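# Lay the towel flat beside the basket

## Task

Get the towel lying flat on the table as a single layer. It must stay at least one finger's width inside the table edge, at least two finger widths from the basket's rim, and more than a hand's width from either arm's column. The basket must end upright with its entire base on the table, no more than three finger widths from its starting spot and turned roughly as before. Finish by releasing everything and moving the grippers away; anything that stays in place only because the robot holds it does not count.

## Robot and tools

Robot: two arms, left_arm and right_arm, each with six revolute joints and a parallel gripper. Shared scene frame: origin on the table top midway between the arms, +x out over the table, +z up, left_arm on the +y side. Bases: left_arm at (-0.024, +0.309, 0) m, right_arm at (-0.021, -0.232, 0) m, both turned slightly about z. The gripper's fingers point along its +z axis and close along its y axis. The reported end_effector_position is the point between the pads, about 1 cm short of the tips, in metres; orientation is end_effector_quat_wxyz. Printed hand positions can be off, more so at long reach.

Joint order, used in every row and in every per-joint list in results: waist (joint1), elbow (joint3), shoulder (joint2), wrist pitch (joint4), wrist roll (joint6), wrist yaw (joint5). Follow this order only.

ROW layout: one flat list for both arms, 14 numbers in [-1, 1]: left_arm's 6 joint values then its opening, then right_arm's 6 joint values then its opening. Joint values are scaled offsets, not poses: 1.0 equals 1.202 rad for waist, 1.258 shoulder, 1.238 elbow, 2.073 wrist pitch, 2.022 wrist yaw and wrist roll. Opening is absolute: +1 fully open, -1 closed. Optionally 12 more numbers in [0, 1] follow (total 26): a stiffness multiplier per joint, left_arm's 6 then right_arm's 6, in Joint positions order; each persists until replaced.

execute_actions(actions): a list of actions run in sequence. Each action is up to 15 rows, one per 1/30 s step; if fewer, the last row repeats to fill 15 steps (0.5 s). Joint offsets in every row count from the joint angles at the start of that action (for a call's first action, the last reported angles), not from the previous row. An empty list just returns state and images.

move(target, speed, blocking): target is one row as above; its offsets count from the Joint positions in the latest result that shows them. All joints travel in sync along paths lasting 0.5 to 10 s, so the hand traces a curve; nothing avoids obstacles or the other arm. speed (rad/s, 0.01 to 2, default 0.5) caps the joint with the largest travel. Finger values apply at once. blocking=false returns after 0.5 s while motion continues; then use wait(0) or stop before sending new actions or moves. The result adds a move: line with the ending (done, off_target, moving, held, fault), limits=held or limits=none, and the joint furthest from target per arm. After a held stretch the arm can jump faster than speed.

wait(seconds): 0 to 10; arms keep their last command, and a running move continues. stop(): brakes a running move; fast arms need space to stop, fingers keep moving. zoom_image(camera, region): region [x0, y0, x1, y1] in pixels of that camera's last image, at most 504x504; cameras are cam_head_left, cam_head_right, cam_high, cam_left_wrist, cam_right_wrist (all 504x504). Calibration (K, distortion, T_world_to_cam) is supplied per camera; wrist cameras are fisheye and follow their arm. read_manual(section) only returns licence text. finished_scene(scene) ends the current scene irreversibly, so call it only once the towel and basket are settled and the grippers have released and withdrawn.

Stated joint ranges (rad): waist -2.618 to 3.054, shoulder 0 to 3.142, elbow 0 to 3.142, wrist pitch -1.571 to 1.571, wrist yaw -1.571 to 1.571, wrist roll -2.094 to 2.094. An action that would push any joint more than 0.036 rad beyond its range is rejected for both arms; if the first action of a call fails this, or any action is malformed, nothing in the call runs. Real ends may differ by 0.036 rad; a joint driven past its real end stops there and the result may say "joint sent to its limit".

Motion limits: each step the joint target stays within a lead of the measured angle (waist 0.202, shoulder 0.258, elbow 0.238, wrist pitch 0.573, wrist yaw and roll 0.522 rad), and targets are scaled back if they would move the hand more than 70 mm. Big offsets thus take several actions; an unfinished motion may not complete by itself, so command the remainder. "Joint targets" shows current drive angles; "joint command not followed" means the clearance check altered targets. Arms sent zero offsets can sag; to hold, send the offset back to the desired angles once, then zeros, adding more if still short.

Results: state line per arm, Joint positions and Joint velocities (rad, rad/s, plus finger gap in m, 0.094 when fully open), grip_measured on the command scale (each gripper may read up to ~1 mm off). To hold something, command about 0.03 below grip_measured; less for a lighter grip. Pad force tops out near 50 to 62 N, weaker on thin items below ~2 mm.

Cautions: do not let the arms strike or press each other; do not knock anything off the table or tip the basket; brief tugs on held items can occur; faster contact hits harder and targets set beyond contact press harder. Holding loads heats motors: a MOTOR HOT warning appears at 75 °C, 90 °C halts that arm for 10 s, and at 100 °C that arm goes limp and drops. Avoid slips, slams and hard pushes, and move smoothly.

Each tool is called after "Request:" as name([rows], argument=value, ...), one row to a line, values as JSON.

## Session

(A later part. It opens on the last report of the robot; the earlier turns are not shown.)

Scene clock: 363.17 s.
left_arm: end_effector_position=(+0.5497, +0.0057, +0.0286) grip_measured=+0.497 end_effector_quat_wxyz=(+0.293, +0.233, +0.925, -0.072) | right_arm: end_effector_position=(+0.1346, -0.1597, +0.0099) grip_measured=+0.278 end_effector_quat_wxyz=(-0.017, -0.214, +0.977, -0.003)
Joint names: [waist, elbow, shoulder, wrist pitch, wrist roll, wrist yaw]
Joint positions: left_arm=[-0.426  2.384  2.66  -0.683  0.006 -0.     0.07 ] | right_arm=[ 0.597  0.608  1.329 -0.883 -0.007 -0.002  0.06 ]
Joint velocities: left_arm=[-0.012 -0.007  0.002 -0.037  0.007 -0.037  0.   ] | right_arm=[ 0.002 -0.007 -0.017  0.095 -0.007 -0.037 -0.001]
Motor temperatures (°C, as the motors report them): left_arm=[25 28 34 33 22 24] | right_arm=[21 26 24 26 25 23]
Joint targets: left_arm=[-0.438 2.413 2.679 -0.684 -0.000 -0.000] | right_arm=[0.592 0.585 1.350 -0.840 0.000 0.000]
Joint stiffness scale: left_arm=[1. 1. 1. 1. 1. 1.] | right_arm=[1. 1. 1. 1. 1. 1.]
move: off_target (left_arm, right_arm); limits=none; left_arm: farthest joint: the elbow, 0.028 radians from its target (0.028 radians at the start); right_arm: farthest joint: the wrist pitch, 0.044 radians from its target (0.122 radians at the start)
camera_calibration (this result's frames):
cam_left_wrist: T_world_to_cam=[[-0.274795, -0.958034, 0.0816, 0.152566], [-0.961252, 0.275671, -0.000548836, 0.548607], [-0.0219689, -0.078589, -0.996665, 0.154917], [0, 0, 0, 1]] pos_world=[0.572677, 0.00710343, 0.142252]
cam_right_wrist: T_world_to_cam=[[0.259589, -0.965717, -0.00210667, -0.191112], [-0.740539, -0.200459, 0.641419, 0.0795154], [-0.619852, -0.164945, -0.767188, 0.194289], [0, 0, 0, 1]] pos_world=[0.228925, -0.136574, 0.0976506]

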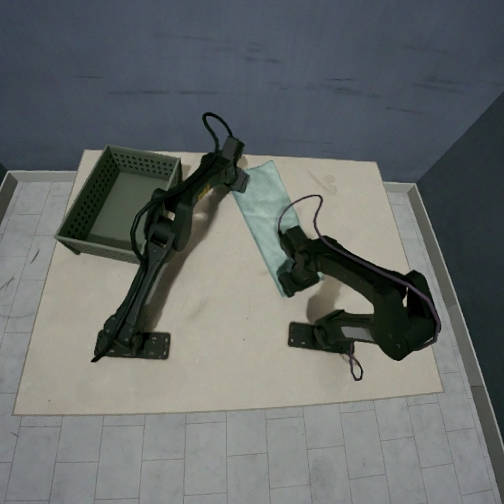

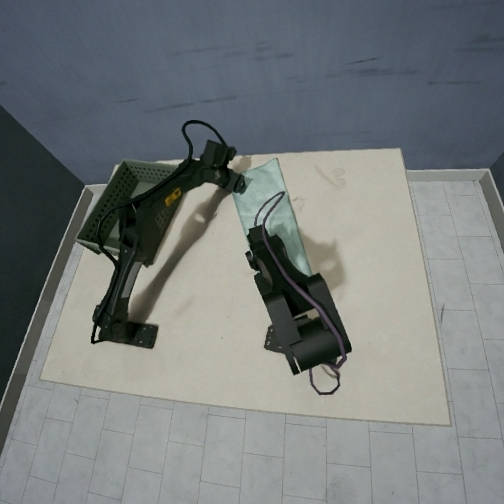

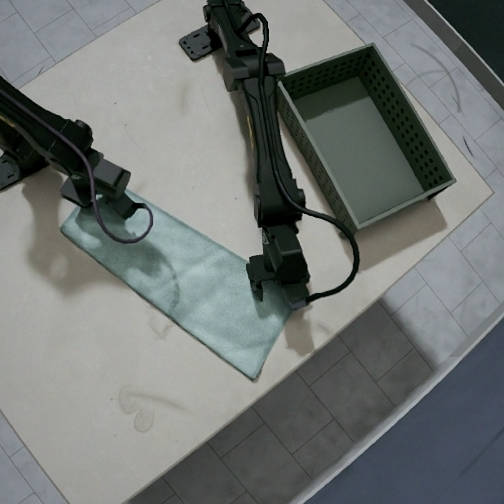

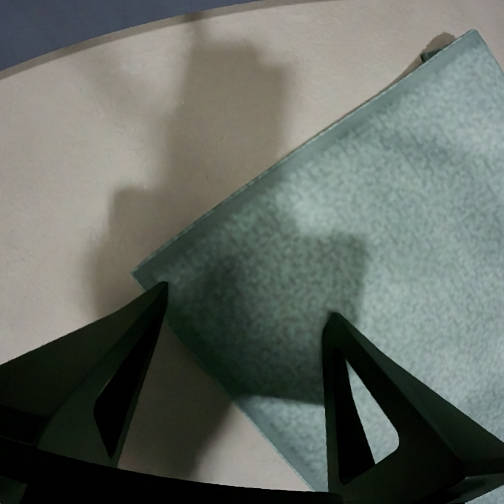

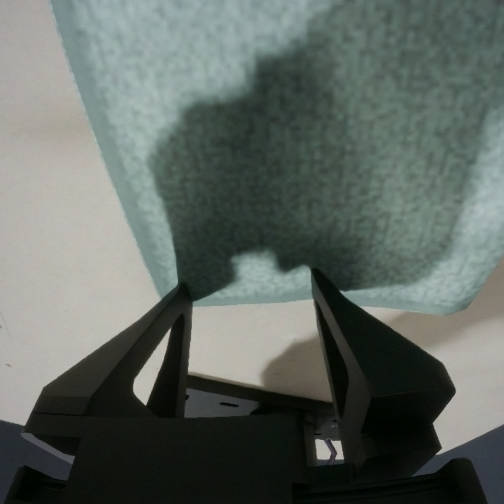

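Request:
execute_actions([
  [[-0.004,0.023,0.015,0,-0.003,0,0.45,-0.004,-0.019,0.017,0.01,0.003,0.001,0.24],[-0.004,0.023,0.015,0,-0.003,0,0.4,-0.004,-0.019,0.017,0.01,0.003,0.001,0.2],[-0.004,0.023,0.015,0,-0.003,0,0.35,-0.004,-0.019,0.017,0.01,0.003,0.001,0.16],[-0.004,0.023,0.015,0,-0.003,0,0.3,-0.004,-0.019,0.017,0.01,0.003,0.001,0.12],[-0.004,0.023,0.015,0,-0.003,0,0.25,-0.004,-0.019,0.017,0.01,0.003,0.001,0.08],[-0.004,0.023,0.015,0,-0.003,0,0.2,-0.004,-0.019,0.017,0.01,0.003,0.001,0.04],[-0.004,0.023,0.015,0,-0.003,0,0.15,-0.004,-0.019,0.017,0.01,0.003,0.001,0.0],[-0.004,0.023,0.015,0,-0.003,0,0.1,-0.004,-0.019,0.017,0.01,0.003,0.001,-0.04],[-0.004,0.023,0.015,0,-0.003,0,0.05,-0.004,-0.019,0.017,0.01,0.003,0.001,-0.08],[-0.004,0.023,0.015,0,-0.003,0,0.0,-0.004,-0.019,0.017,0.01,0.003,0.001,-0.12],[-0.004,0.023,0.015,0,-0.003,0,-0.05,-0.004,-0.019,0.017,0.01,0.003,0.001,-0.16],[-0.004,0.023,0.015,0,-0.003,0,-0.1,-0.004,-0.019,0.017,0.01,0.003,0.001,-0.2],[-0.004,0.023,0.015,0,-0.003,0,-0.15,-0.004,-0.019,0.017,0.01,0.003,0.001,-0.24],[-0.004,0.023,0.015,0,-0.003,0,-0.2,-0.004,-0.019,0.017,0.01,0.003,0.001,-0.28],[-0.004,0.023,0.015,0,-0.003,0,-0.25,-0.004,-0.019,0.017,0.01,0.003,0.001,-0.32]],
])

Scene clock: 374.63 s.
left_arm: end_effector_position=(+0.5519, +0.0040, +0.0290) grip_measured=-0.225 end_effector_quat_wxyz=(+0.298, +0.233, +0.923, -0.074) | right_arm: end_effector_position=(+0.1347, -0.1593, +0.0099) grip_measured=-0.300 end_effector_quat_wxyz=(-0.017, -0.214, +0.977, -0.002)
Joint names: [waist, elbow, shoulder, wrist pitch, wrist roll, wrist yaw]
Joint positions: left_arm=[-0.426  2.384  2.663 -0.668  0.006  0.002  0.036] | right_arm=[ 0.597  0.608  1.329 -0.883 -0.007 -0.004  0.033]
Joint velocities: left_arm=[ 0.007  0.002  0.007  0.022 -0.037 -0.022 -0.044] | right_arm=[-0.007  0.007  0.002 -0.037 -0.022  0.051 -0.036]
Motor temperatures (°C, as the motors report them): left_arm=[25 28 33 34 22 24] | right_arm=[21 26 24 26 25 23]
Joint targets: left_arm=[-0.431 2.413 2.679 -0.683 -0.000 -0.001] | right_arm=[0.592 0.584 1.351 -0.863 -0.001 -0.000]
Joint stiffness scale: left_arm=[1. 1. 1. 1. 1. 1.] | right_arm=[1. 1. 1. 1. 1. 1.]
camera_calibration (this result's frames):
cam_left_wrist: T_world_to_cam=[[-0.277067, -0.95698, 0.0861546, 0.152629], [-0.960767, 0.277113, -0.0116679, 0.551196], [-0.0127086, -0.0860072, -0.996213, 0.150142], [0, 0, 0, 1]] pos_world=[0.573767, 0.00623241, 0.142855]
cam_right_wrist: T_world_to_cam=[[0.259527, -0.965727, -0.00411126, -0.190719], [-0.740493, -0.201727, 0.641074, 0.0794161], [-0.619932, -0.163331, -0.767468, 0.194639], [0, 0, 0, 1]] pos_world=[0.228967, -0.136372, 0.0976837]

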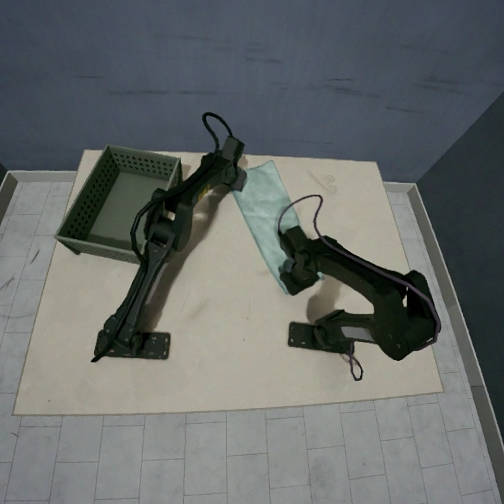

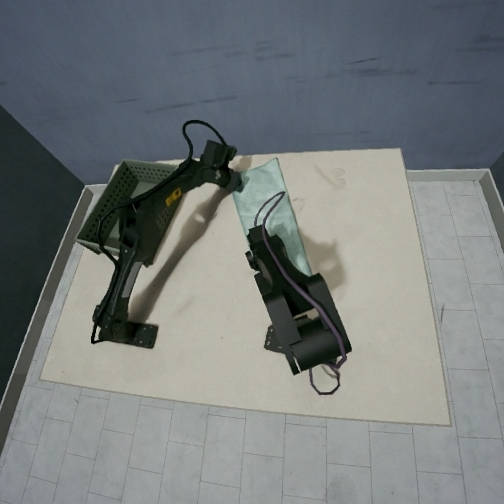

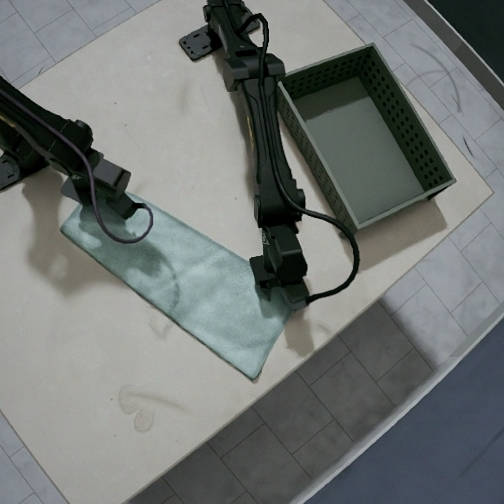

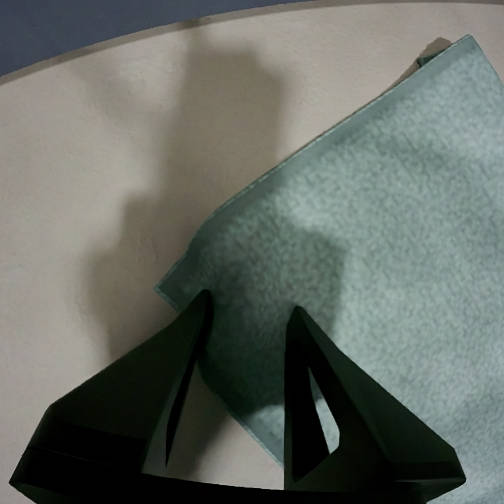

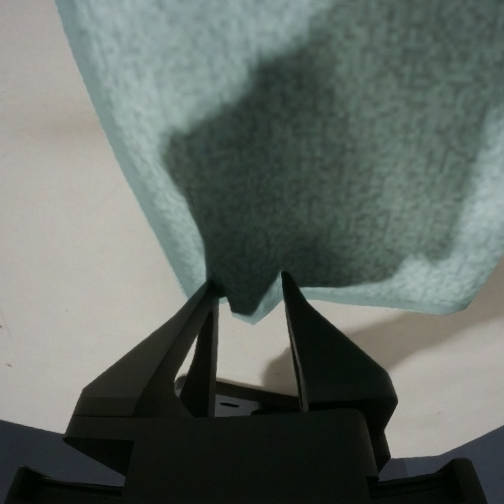

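Both are buckling. Continue closing.

Request:
execute_actions([
  [[-0.004,0.023,0.013,-0.007,-0.003,0,-0.3,-0.004,-0.019,0.017,0.01,0.003,0.001,-0.37],[-0.004,0.023,0.013,-0.007,-0.003,0,-0.35,-0.004,-0.019,0.017,0.01,0.003,0.001,-0.42],[-0.004,0.023,0.013,-0.007,-0.003,0,-0.4,-0.004,-0.019,0.017,0.01,0.003,0.001,-0.47],[-0.004,0.023,0.013,-0.007,-0.003,0,-0.45,-0.004,-0.019,0.017,0.01,0.003,0.001,-0.52],[-0.004,0.023,0.013,-0.007,-0.003,0,-0.5,-0.004,-0.019,0.017,0.01,0.003,0.001,-0.57],[-0.004,0.023,0.013,-0.007,-0.003,0,-0.55,-0.004,-0.019,0.017,0.01,0.003,0.001,-0.62],[-0.004,0.023,0.013,-0.007,-0.003,0,-0.6,-0.004,-0.019,0.017,0.01,0.003,0.001,-0.67],[-0.004,0.023,0.013,-0.007,-0.003,0,-0.65,-0.004,-0.019,0.017,0.01,0.003,0.001,-0.72],[-0.004,0.023,0.013,-0.007,-0.003,0,-0.7,-0.004,-0.019,0.017,0.01,0.003,0.001,-0.77],[-0.004,0.023,0.013,-0.007,-0.003,0,-0.75,-0.004,-0.019,0.017,0.01,0.003,0.001,-0.82],[-0.004,0.023,0.013,-0.007,-0.003,0,-0.8,-0.004,-0.019,0.017,0.01,0.003,0.001,-0.86],[-0.004,0.023,0.013,-0.007,-0.003,0,-0.85,-0.004,-0.019,0.017,0.01,0.003,0.001,-0.9],[-0.004,0.023,0.013,-0.007,-0.003,0,-0.9,-0.004,-0.019,0.017,0.01,0.003,0.001,-0.94],[-0.004,0.023,0.013,-0.007,-0.003,0,-0.95,-0.004,-0.019,0.017,0.01,0.003,0.001,-0.97],[-0.004,0.023,0.013,-0.007,-0.003,0,-1,-0.004,-0.019,0.017,0.01,0.003,0.001,-1]],
  [[-0.004,0.023,0.0,-0.007,-0.003,0,-1,-0.004,-0.005,0.005,0.01,0.003,0.001,-1]],
])

Scene clock: 389.83 s.
left_arm: end_effector_position=(+0.5518, +0.0035, +0.0291) grip_measured=-0.910 end_effector_quat_wxyz=(+0.298, +0.234, +0.922, -0.076) | right_arm: end_effector_position=(+0.1381, -0.1578, +0.0098) grip_measured=-0.932 end_effector_quat_wxyz=(-0.009, -0.214, +0.977, -0.000)
Joint names: [waist, elbow, shoulder, wrist pitch, wrist roll, wrist yaw]
Joint positions: left_arm=[-0.426  2.384  2.663 -0.667  0.006  0.005  0.004] | right_arm=[ 0.597  0.608  1.329 -0.868 -0.007 -0.003  0.003]
Joint velocities: left_arm=[-0.002 -0.002 -0.002 -0.007  0.037 -0.007 -0.001] | right_arm=[-0.007 -0.007 -0.007  0.007  0.066  0.022  0.   ]
Motor temperatures (°C, as the motors report them): left_arm=[25 28 33 33 22 24] | right_arm=[21 25 24 26 25 23]
Joint targets: left_arm=[-0.431 2.413 2.663 -0.682 -0.000 0.005] | right_arm=[0.592 0.602 1.335 -0.850 -0.001 -0.001]
Joint stiffness scale: left_arm=[1. 1. 1. 1. 1. 1.] | right_arm=[1. 1. 1. 1. 1. 1.]
camera_calibration (this result's frames):
cam_left_wrist: T_world_to_cam=[[-0.278531, -0.956348, 0.0884223, 0.152863], [-0.960337, 0.278586, -0.0119694, 0.551015], [-0.0131863, -0.088249, -0.996011, 0.150475], [0, 0, 0, 1]] pos_world=[0.573721, 0.0059647, 0.142954]
cam_right_wrist: T_world_to_cam=[[0.259606, -0.965695, -0.00614109, -0.190175], [-0.749203, -0.205411, 0.629683, 0.0830224], [-0.609343, -0.158869, -0.776828, 0.196242], [0, 0, 0, 1]] pos_world=[0.23115, -0.13542, 0.0990008]

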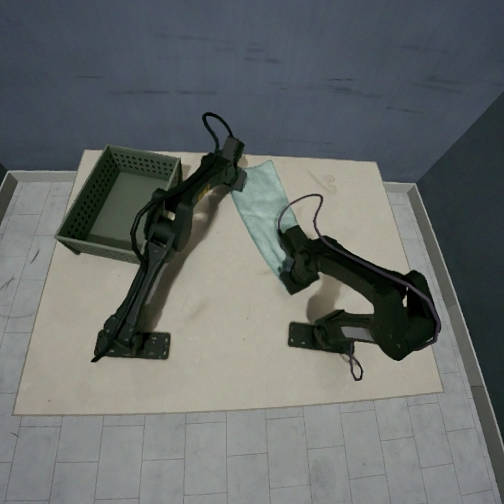

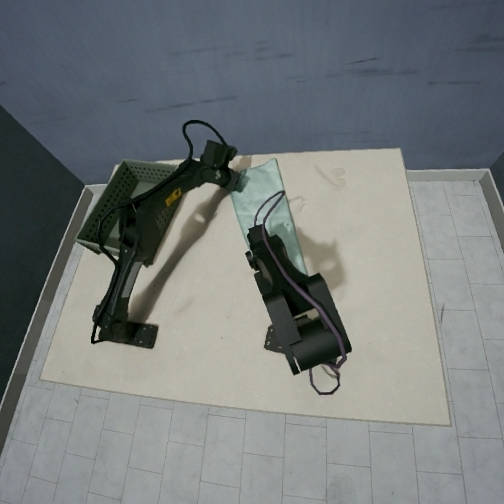

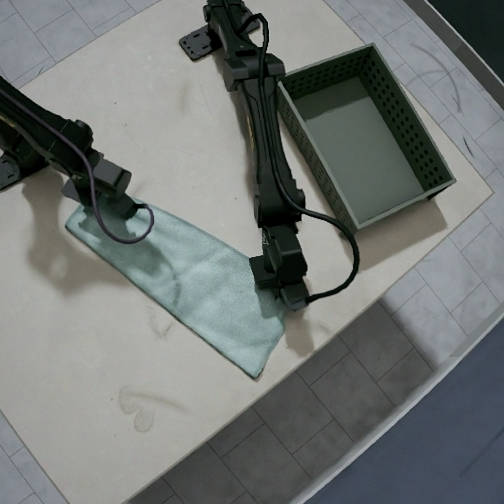

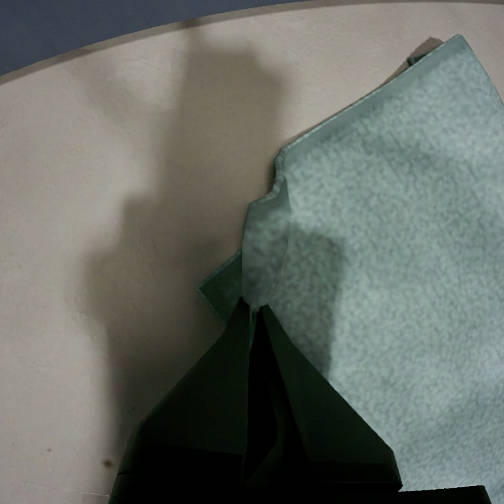

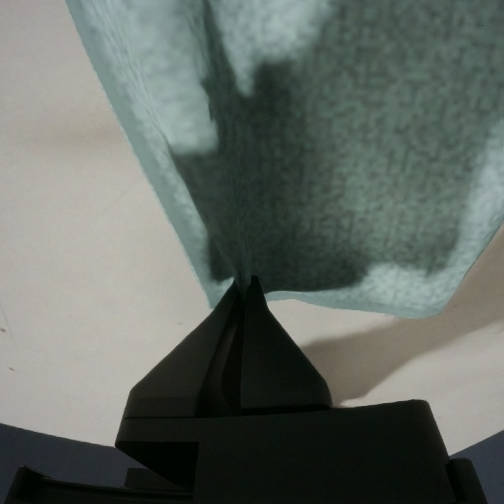

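Request:
move(target=[-0.002,-0.100,-0.417,0.005,-0.003,-0.002,-1, -0.002,0.625,-0.269,-0.281,0.003,0.001,-1], speed=0.4)

Scene clock: 415.80 s.
left_arm: end_effector_position=(+0.5192, +0.0209, +0.2928) grip_measured=-0.910 end_effector_quat_wxyz=(+0.471, +0.215, +0.848, -0.118) | right_arm: end_effector_position=(+0.1623, -0.1469, +0.2606) grip_measured=-0.932 end_effector_quat_wxyz=(+0.230, -0.209, +0.949, +0.050)
Joint names: [waist, elbow, shoulder, wrist pitch, wrist roll, wrist yaw]
Joint positions: left_arm=[-0.426  2.27   2.161 -0.667  0.006  0.005  0.004] | right_arm=[ 0.597  1.355  1.007 -1.444 -0.007 -0.003  0.003]
Joint velocities: left_arm=[-0.012 -0.007 -0.007  0.007 -0.037  0.037  0.001] | right_arm=[ 0.002  0.012  0.007 -0.037 -0.037 -0.007 -0.   ]
Motor temperatures (°C, as the motors report them): left_arm=[25 28 33 34 22 24] | right_arm=[21 26 24 26 25 23]
Joint targets: left_arm=[-0.428 2.261 2.138 -0.657 -0.000 0.001] | right_arm=[0.594 1.381 0.991 -1.450 -0.001 -0.001]
Joint stiffness scale: left_arm=[1. 1. 1. 1. 1. 1.] | right_arm=[1. 1. 1. 1. 1. 1.]
move: off_target (left_arm, right_arm); limits=none; left_arm: farthest joint: the shoulder, 0.022 radians from its target (0.524 radians at the start); right_arm: farthest joint: the elbow, 0.027 radians from its target (0.774 radians at the start)
camera_calibration (this result's frames):
cam_left_wrist: T_world_to_cam=[[-0.321437, -0.933543, 0.158667, 0.138265], [-0.891981, 0.242254, -0.381685, 0.591558], [0.317882, -0.264215, -0.910572, 0.221049], [0, 0, 0, 1]] pos_world=[0.501834, 0.0441736, 0.405132]
cam_right_wrist: T_world_to_cam=[[0.279785, -0.956562, -0.081912, -0.166518], [-0.937439, -0.290609, 0.191714, 0.0777286], [-0.20719, 0.0231489, -0.978027, 0.421451], [0, 0, 0, 1]] pos_world=[0.206776, -0.146452, 0.383649]

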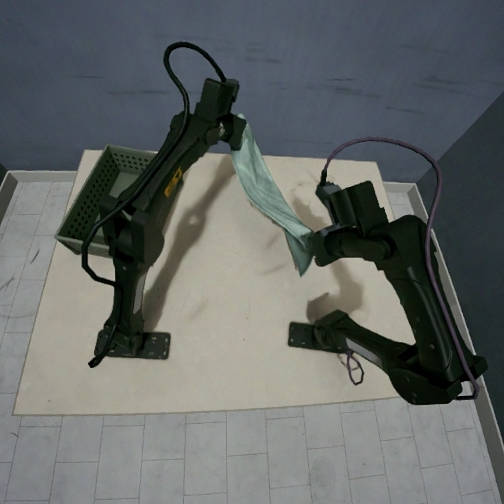

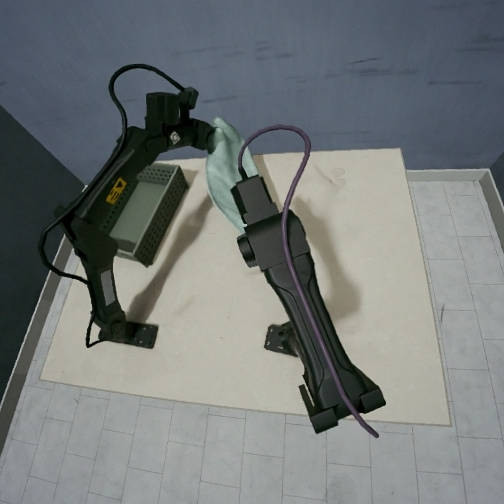

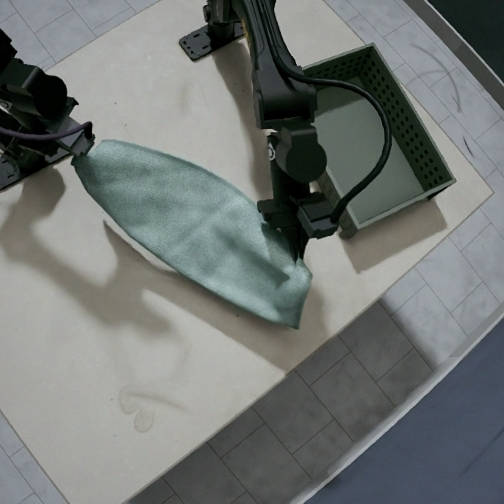

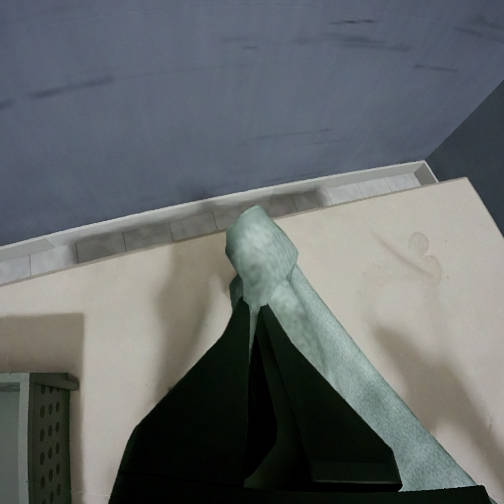

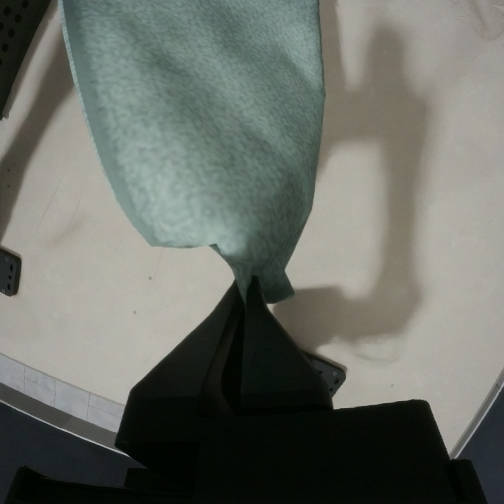

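Request:
zoom_image(camera="cam_head_left", region=[200, 100, 360, 290])

Request:
zoom_image(camera="cam_high", region=[50, 120, 330, 350])

Region (200, 100, 360, 290) of cam_head_left's 504x504 image, scaled by 2.653, with more detail than that image has; it fills the left 424 columns of this view, and the rest is white.

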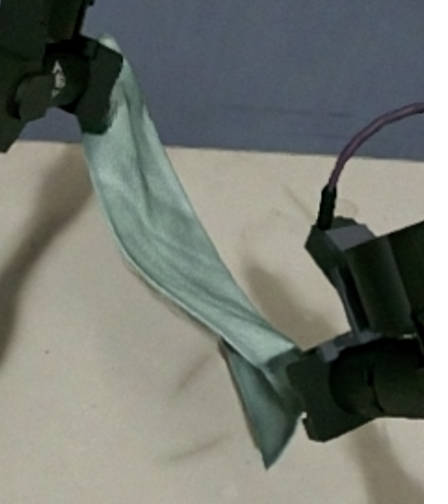

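Region (50, 120, 330, 350) of cam_high's 504x504 image, scaled by 1.800, with more detail than that image has; it fills the top 414 rows of this view, and the rest is white.

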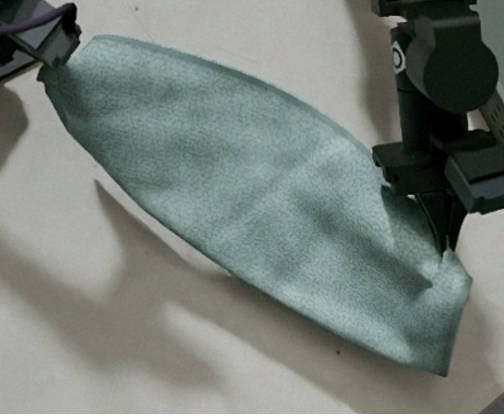

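Request:
move(target=[0.045,0.048,-0.070,-0.209,-0.572,-0.002,-1, -0.570,0.687,0.785,0.139,-0.924,0.001,-1], speed=0.7)

Scene clock: 441.50 s.
left_arm: end_effector_position=(+0.4622, +0.0763, +0.2553) grip_measured=-0.910 end_effector_quat_wxyz=(+0.229, -0.322, +0.888, -0.237) | right_arm: end_effector_position=(+0.4574, -0.3542, +0.2471) grip_measured=-0.932 end_effector_quat_wxyz=(-0.135, +0.696, -0.663, +0.241)
Joint names: [waist, elbow, shoulder, wrist pitch, wrist roll, wrist yaw]
Joint positions: left_arm=[-0.385  2.294  2.107 -1.087 -1.144  0.005  0.004] | right_arm=[-0.081  2.168  2.003 -1.177 -1.871 -0.001  0.003]
Joint velocities: left_arm=[-0.007  0.007 -0.002 -0.007 -0.022  0.051 -0.   ] | right_arm=[-0.007  0.007 -0.007  0.007  0.051  0.007  0.   ]
Motor temperatures (°C, as the motors report them): left_arm=[25 27 33 36 22 24] | right_arm=[21 26 24 27 25 23]
Joint targets: left_arm=[-0.372 2.329 2.073 -1.100 -1.151 0.001] | right_arm=[-0.088 2.205 1.995 -1.156 -1.876 -0.002]
Joint stiffness scale: left_arm=[1. 1. 1. 1. 1. 1.] | right_arm=[1. 1. 1. 1. 1. 1.]
move: off_target (left_arm, right_arm); limits=none; left_arm: farthest joint: the elbow, 0.036 radians from its target (0.060 radians at the start); right_arm: farthest joint: the elbow, 0.037 radians from its target (0.851 radians at the start)
camera_calibration (this result's frames):
cam_left_wrist: T_world_to_cam=[[0.63249, -0.526339, 0.568263, -0.398869], [-0.765959, -0.534094, 0.35784, 0.325139], [0.115161, -0.661597, -0.740964, 0.300348], [0, 0, 0, 1]] pos_world=[0.466736, 0.162424, 0.332862]
cam_right_wrist: T_world_to_cam=[[0.849205, -0.0846764, 0.52123, -0.549173], [-0.423775, -0.6982, 0.577002, -0.177886], [0.315065, -0.710877, -0.628799, -0.110899], [0, 0, 0, 1]] pos_world=[0.425917, -0.249538, 0.319153]

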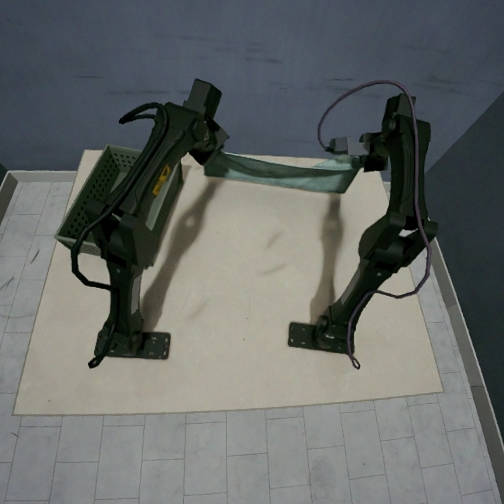

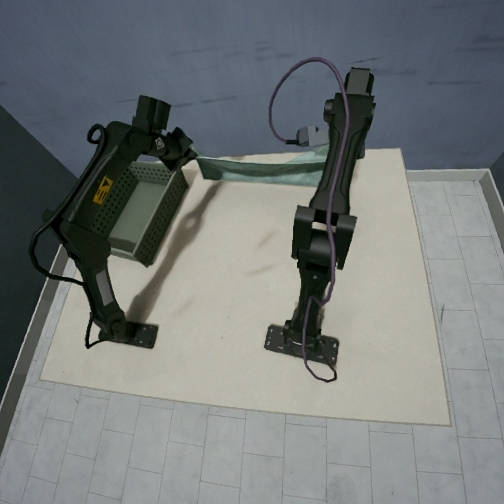

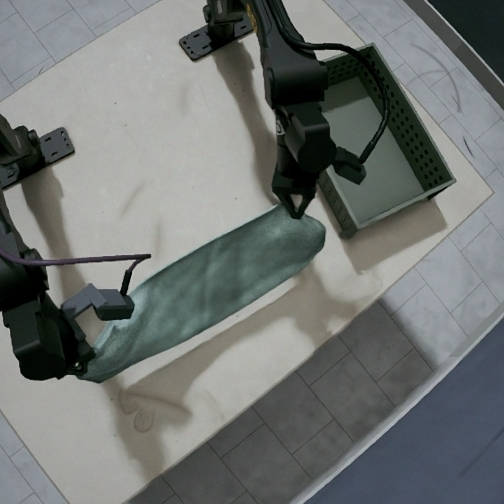

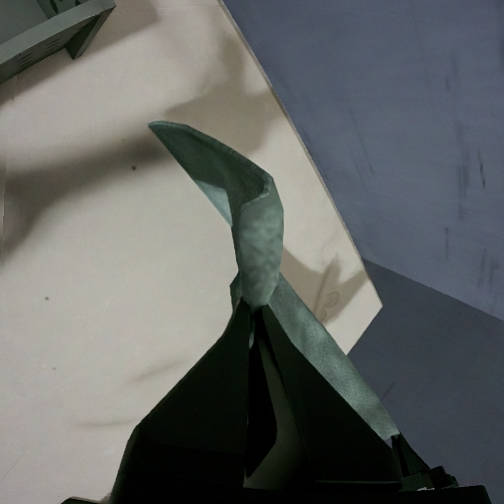

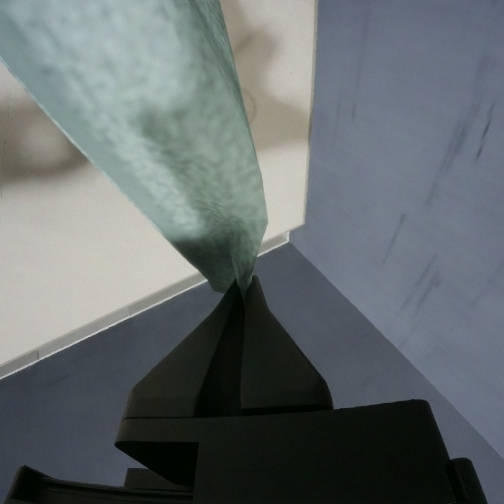

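Request:
zoom_image(camera="cam_head_left", region=[180, 120, 390, 220])

Region (180, 120, 390, 220) of cam_head_left's 504x504 image, scaled by 2.400, with more detail than that image has; it fills the top 240 rows of this view, and the rest is white.

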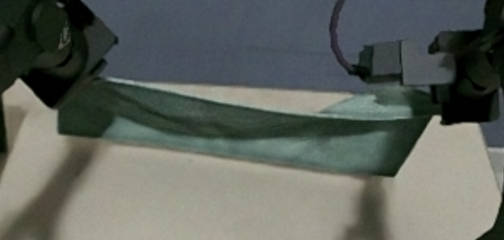

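Request:
move(target=[-0.023,-0.135,-0.029,0.034,-0.018,-0.002,-1, -0.025,-0.141,-0.006,0.050,-0.014,0,-1], speed=0.3)

Scene clock: 465.87 s.
left_arm: end_effector_position=(+0.4491, +0.0708, +0.2005) grip_measured=-0.910 end_effector_quat_wxyz=(+0.185, -0.332, +0.902, -0.203) | right_arm: end_effector_position=(+0.4500, -0.3613, +0.1957) grip_measured=-0.932 end_effector_quat_wxyz=(-0.110, +0.706, -0.669, +0.206)
Joint names: [waist, elbow, shoulder, wrist pitch, wrist roll, wrist yaw]
Joint positions: left_arm=[-0.404  2.131  2.107 -1.038 -1.174  0.005  0.004] | right_arm=[-0.099  1.998  2.003 -1.093 -1.895 -0.001  0.003]
Joint velocities: left_arm=[ 0.007 -0.007  0.017  0.022 -0.037 -0.037 -0.   ] | right_arm=[ 0.002 -0.012 -0.007 -0.081 -0.037  0.007 -0.   ]
Motor temperatures (°C, as the motors report them): left_arm=[25 28 33 35 22 24] | right_arm=[21 27 26 29 25 23]
Joint targets: left_arm=[-0.412 2.126 2.070 -1.016 -1.181 0.001] | right_arm=[-0.111 1.993 1.995 -1.073 -1.899 -0.001]
Joint stiffness scale: left_arm=[1. 1. 1. 1. 1. 1.] | right_arm=[1. 1. 1. 1. 1. 1.]
move: off_target (left_arm); limits=none; left_arm: farthest joint: the shoulder, 0.036 radians from its target (0.036 radians at the start); right_arm: farthest joint: the wrist pitch, 0.020 radians from its target (0.103 radians at the start)
camera_calibration (this result's frames):
cam_left_wrist: T_world_to_cam=[[0.692416, -0.541663, 0.476614, -0.369775], [-0.720672, -0.550845, 0.420954, 0.300033], [0.034525, -0.634958, -0.771775, 0.298118], [0, 0, 0, 1]] pos_world=[0.461971, 0.154271, 0.28002]
cam_right_wrist: T_world_to_cam=[[0.891471, -0.0877848, 0.444493, -0.521834], [-0.370511, -0.705897, 0.603682, -0.188301], [0.260772, -0.702854, -0.661811, -0.112197], [0, 0, 0, 1]] pos_world=[0.42469, -0.257589, 0.271372]

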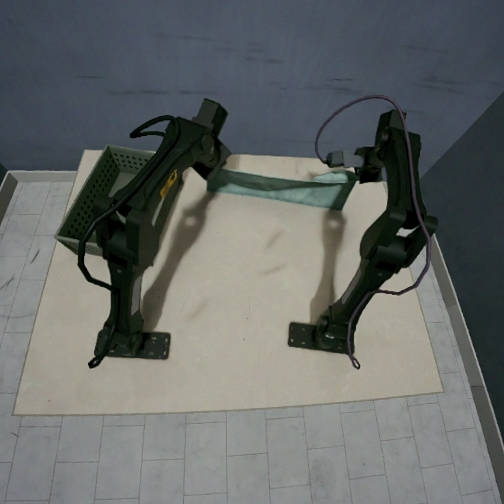

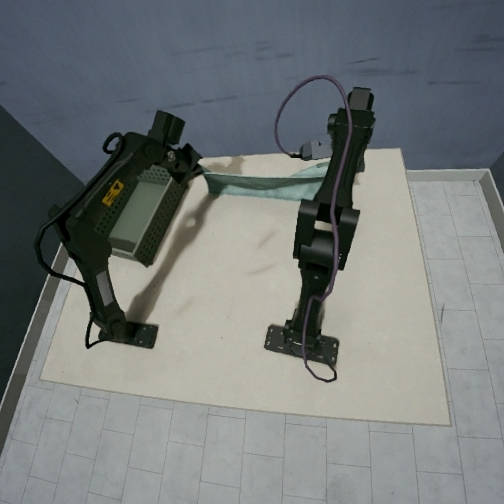

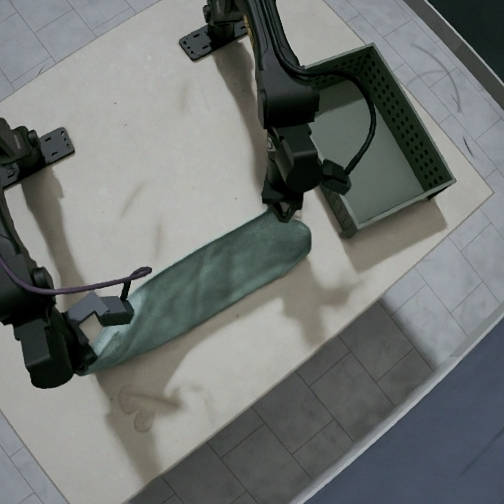

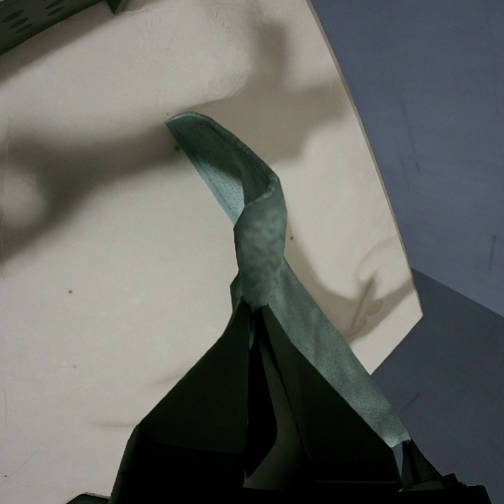

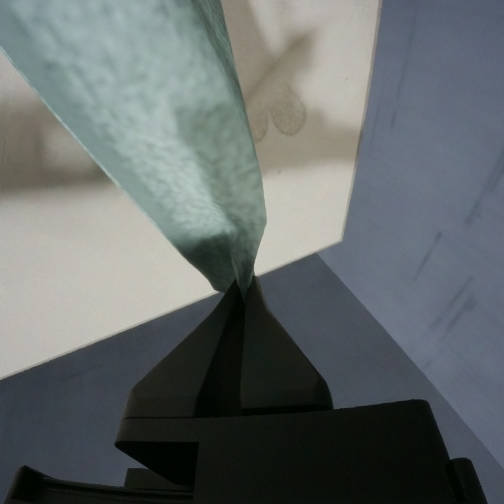

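Request:
move(target=[-0.116,-0.230,-0.148,-0.083,-0.070,-0.002,-1, -0.092,-0.304,-0.196,-0.052,-0.051,0,-1], speed=0.35)

Scene clock: 479.03 s.
left_arm: end_effector_position=(+0.3375, +0.0619, +0.1618) grip_measured=-0.910 end_effector_quat_wxyz=(+0.080, -0.342, +0.929, -0.118) | right_arm: end_effector_position=(+0.3370, -0.3693, +0.1554) grip_measured=-0.932 end_effector_quat_wxyz=(-0.044, +0.720, -0.685, +0.105)
Joint names: [waist, elbow, shoulder, wrist pitch, wrist roll, wrist yaw]
Joint positions: left_arm=[-0.538  1.856  1.951 -1.188 -1.308  0.006  0.004] | right_arm=[-0.198  1.63   1.787 -1.186 -1.991 -0.001  0.003]
Joint velocities: left_arm=[-0.007  0.007 -0.012  0.022  0.022 -0.007 -0.   ] | right_arm=[ 0.002  0.002  0.002 -0.037  0.081  0.051  0.001]
Motor temperatures (°C, as the motors report them): left_arm=[25 27 33 35 22 24] | right_arm=[21 27 27 29 25 23]
Joint targets: left_arm=[-0.544 1.846 1.921 -1.210 -1.316 0.001] | right_arm=[-0.209 1.621 1.756 -1.201 -1.998 -0.001]
Joint stiffness scale: left_arm=[1. 1. 1. 1. 1. 1.] | right_arm=[1. 1. 1. 1. 1. 1.]
move: off_target (left_arm, right_arm); limits=none; left_arm: farthest joint: the shoulder, 0.030 radians from its target (0.186 radians at the start); right_arm: farthest joint: the shoulder, 0.030 radians from its target (0.246 radians at the start)
camera_calibration (this result's frames):
cam_left_wrist: T_world_to_cam=[[0.779576, -0.581354, 0.232999, -0.266473], [-0.600254, -0.58734, 0.542887, 0.172882], [-0.17876, -0.563081, -0.806837, 0.339599], [0, 0, 0, 1]] pos_world=[0.372216, 0.137847, 0.242233]
cam_right_wrist: T_world_to_cam=[[0.970747, -0.110098, 0.213373, -0.402959], [-0.224406, -0.732081, 0.643195, -0.276488], [0.0853923, -0.672262, -0.735372, -0.0331443], [0, 0, 0, 1]] pos_world=[0.331956, -0.269058, 0.239443]

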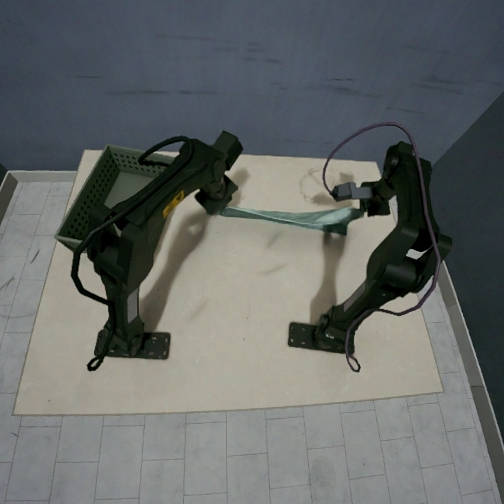

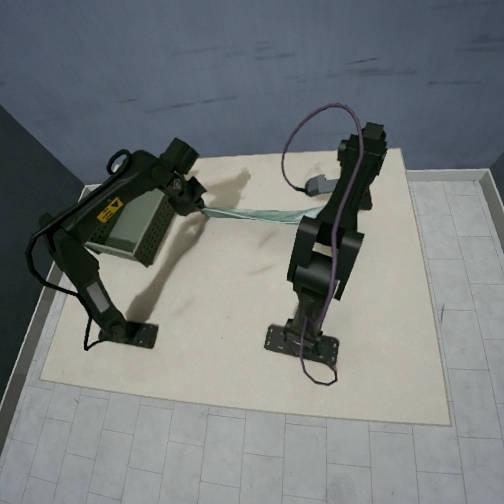

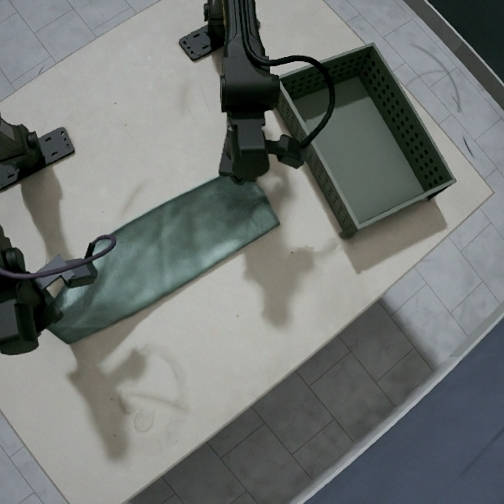

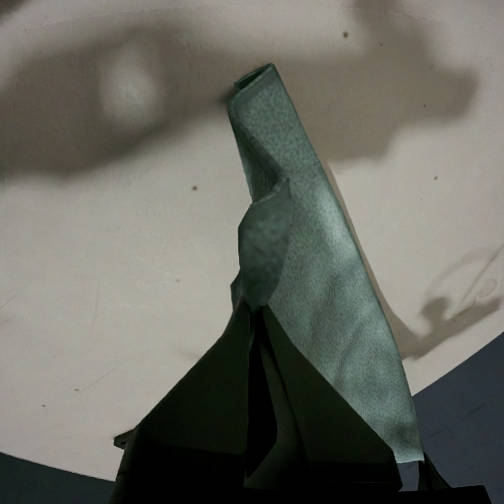

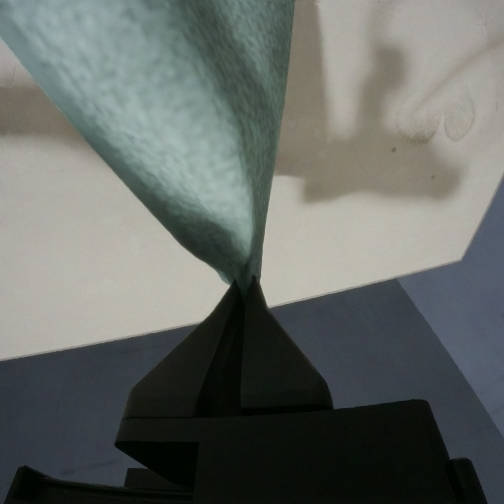

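Request:
move(target=[-0.203,-0.187,-0.215,-0.097,-0.123,-0.002,-1, -0.171,-0.247,-0.308,-0.088,-0.039,0,-1], speed=0.5)

Scene clock: 548.53 s.
left_arm: end_effector_position=(+0.2017, +0.0577, +0.1774) grip_measured=-0.910 end_effector_quat_wxyz=(+0.022, -0.345, +0.936, -0.066) | right_arm: end_effector_position=(+0.2009, -0.3715, +0.1720) grip_measured=-0.931 end_effector_quat_wxyz=(-0.016, +0.679, -0.731, +0.064)
Joint names: [waist, elbow, shoulder, wrist pitch, wrist roll, wrist yaw]
Joint positions: left_arm=[-0.777  1.636  1.704 -1.364 -1.547  0.007  0.004] | right_arm=[-0.392  1.334  1.42  -1.352 -2.062  0.001  0.003]
Joint velocities: left_arm=[-0.012 -0.002 -0.007 -0.007 -0.037  0.007 -0.   ] | right_arm=[ 0.002 -0.022  0.002  0.022 -0.037  0.007 -0.   ]
Motor temperatures (°C, as the motors report them): left_arm=[25 27 33 32 22 24] | right_arm=[22 26 27 27 25 23]
Joint targets: left_arm=[-0.782 1.624 1.681 -1.389 -1.556 0.002] | right_arm=[-0.403 1.324 1.399 -1.369 -2.070 -0.001]
Joint stiffness scale: left_arm=[1. 1. 1. 1. 1. 1.] | right_arm=[1. 1. 1. 1. 1. 1.]
move: off_target (left_arm, right_arm); limits=none; left_arm: farthest joint: the wrist pitch, 0.025 radians from its target (0.201 radians at the start); right_arm: farthest joint: the shoulder, 0.021 radians from its target (0.387 radians at the start)
camera_calibration (this result's frames):
cam_left_wrist: T_world_to_cam=[[0.799983, -0.59432, 0.0825287, -0.143297], [-0.520321, -0.61863, 0.588696, 0.0579979], [-0.298819, -0.513888, -0.804131, 0.346487], [0, 0, 0, 1]] pos_world=[0.24835, 0.128771, 0.256304]
cam_right_wrist: T_world_to_cam=[[0.964309, -0.236159, 0.11974, -0.304021], [-0.25646, -0.720572, 0.644208, -0.308795], [-0.0658544, -0.651924, -0.755419, 0.0306023], [0, 0, 0, 1]] pos_world=[0.215992, -0.274356, 0.25845]

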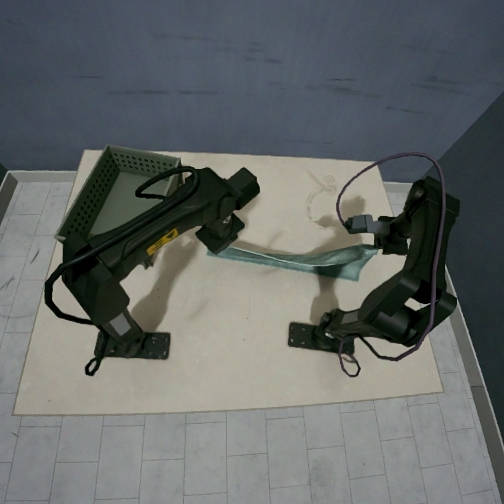

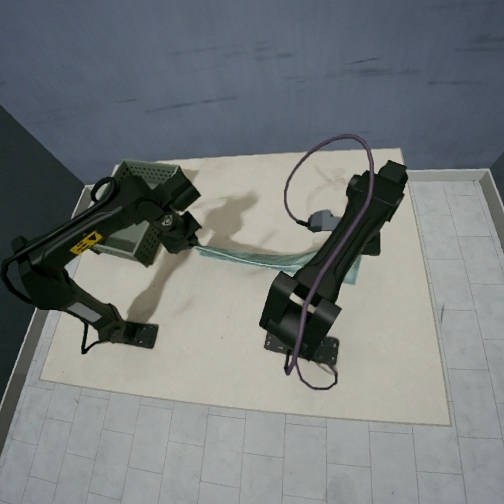

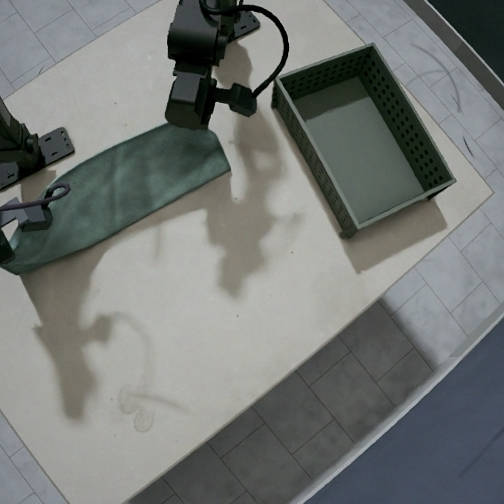

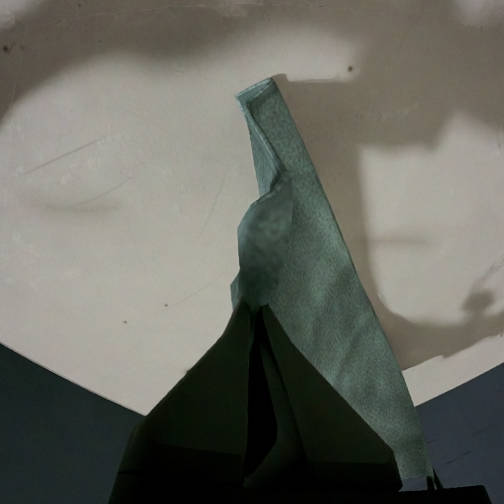

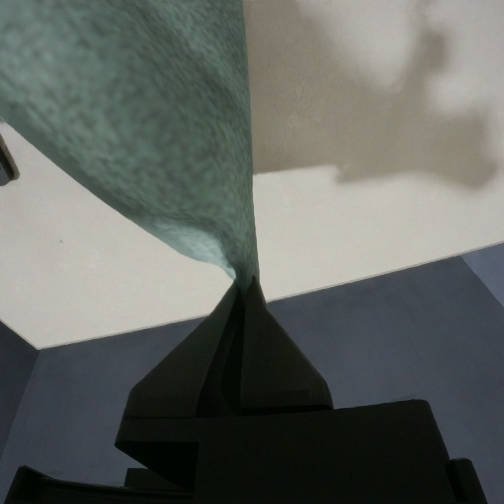

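Request:
move(target=[0.210,0.110,0.180,0.138,0.121,-0.003,-1, 0.171,0.180,0.285,0.135,0.037,0,-1], speed=0.4)

Scene clock: 557.30 s.
left_arm: end_effector_position=(+0.3361, +0.0669, +0.1344) grip_measured=-0.910 end_effector_quat_wxyz=(+0.075, -0.350, +0.927, -0.113) | right_arm: end_effector_position=(+0.3363, -0.3684, +0.1291) grip_measured=-0.932 end_effector_quat_wxyz=(-0.040, +0.724, -0.681, +0.104)
Joint names: [waist, elbow, shoulder, wrist pitch, wrist roll, wrist yaw]
Joint positions: left_arm=[-0.529  1.735  1.94  -1.095 -1.314  0.009  0.004] | right_arm=[-0.194  1.523  1.784 -1.086 -1.998  0.004  0.003]
Joint velocities: left_arm=[-0.002  0.002  0.002  0.007 -0.051 -0.037 -0.   ] | right_arm=[ 0.007 -0.007  0.002 -0.007  0.037 -0.066 -0.001]
Motor temperatures (°C, as the motors report them): left_arm=[25 27 32 32 22 24] | right_arm=[22 26 27 27 25 23]
Joint targets: left_arm=[-0.524 1.772 1.931 -1.078 -1.302 0.001] | right_arm=[-0.187 1.557 1.779 -1.072 -1.987 0.002]
Joint stiffness scale: left_arm=[1. 1. 1. 1. 1. 1.] | right_arm=[1. 1. 1. 1. 1. 1.]
move: off_target (left_arm, right_arm); limits=none; left_arm: farthest joint: the elbow, 0.037 radians from its target (0.136 radians at the start); right_arm: farthest joint: the elbow, 0.034 radians from its target (0.223 radians at the start)
camera_calibration (this result's frames):
cam_left_wrist: T_world_to_cam=[[0.79128, -0.571317, 0.217882, -0.25865], [-0.583368, -0.598626, 0.548933, 0.184109], [-0.183185, -0.561466, -0.806969, 0.321462], [0, 0, 0, 1]] pos_world=[0.370955, 0.142932, 0.214701]
cam_right_wrist: T_world_to_cam=[[0.973106, -0.0996621, 0.207682, -0.392754], [-0.213201, -0.731064, 0.648144, -0.263159], [0.0872334, -0.674991, -0.732651, -0.0538429], [0, 0, 0, 1]] pos_world=[0.330782, -0.267872, 0.212685]

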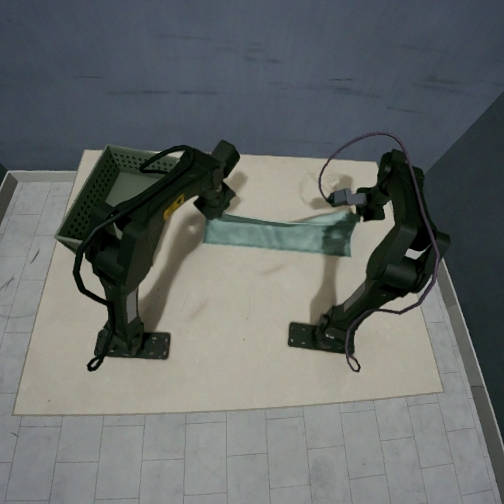

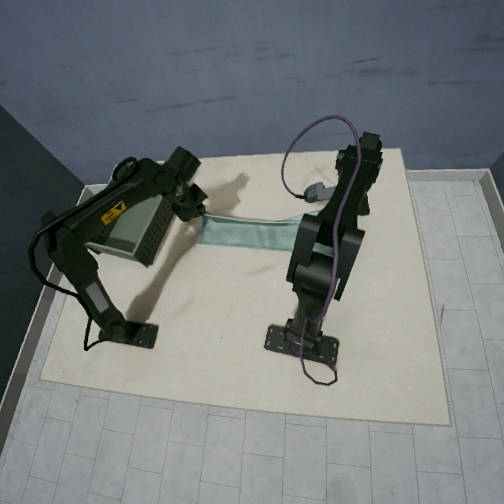

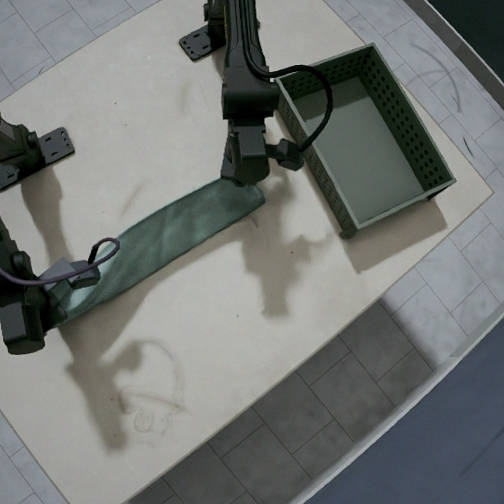

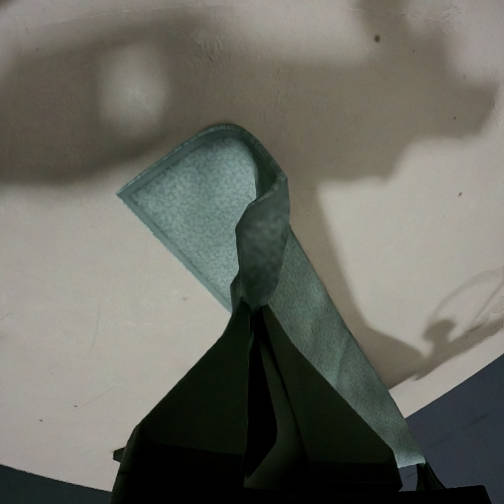

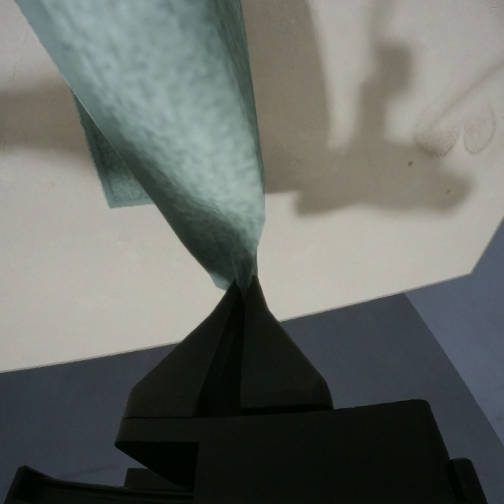

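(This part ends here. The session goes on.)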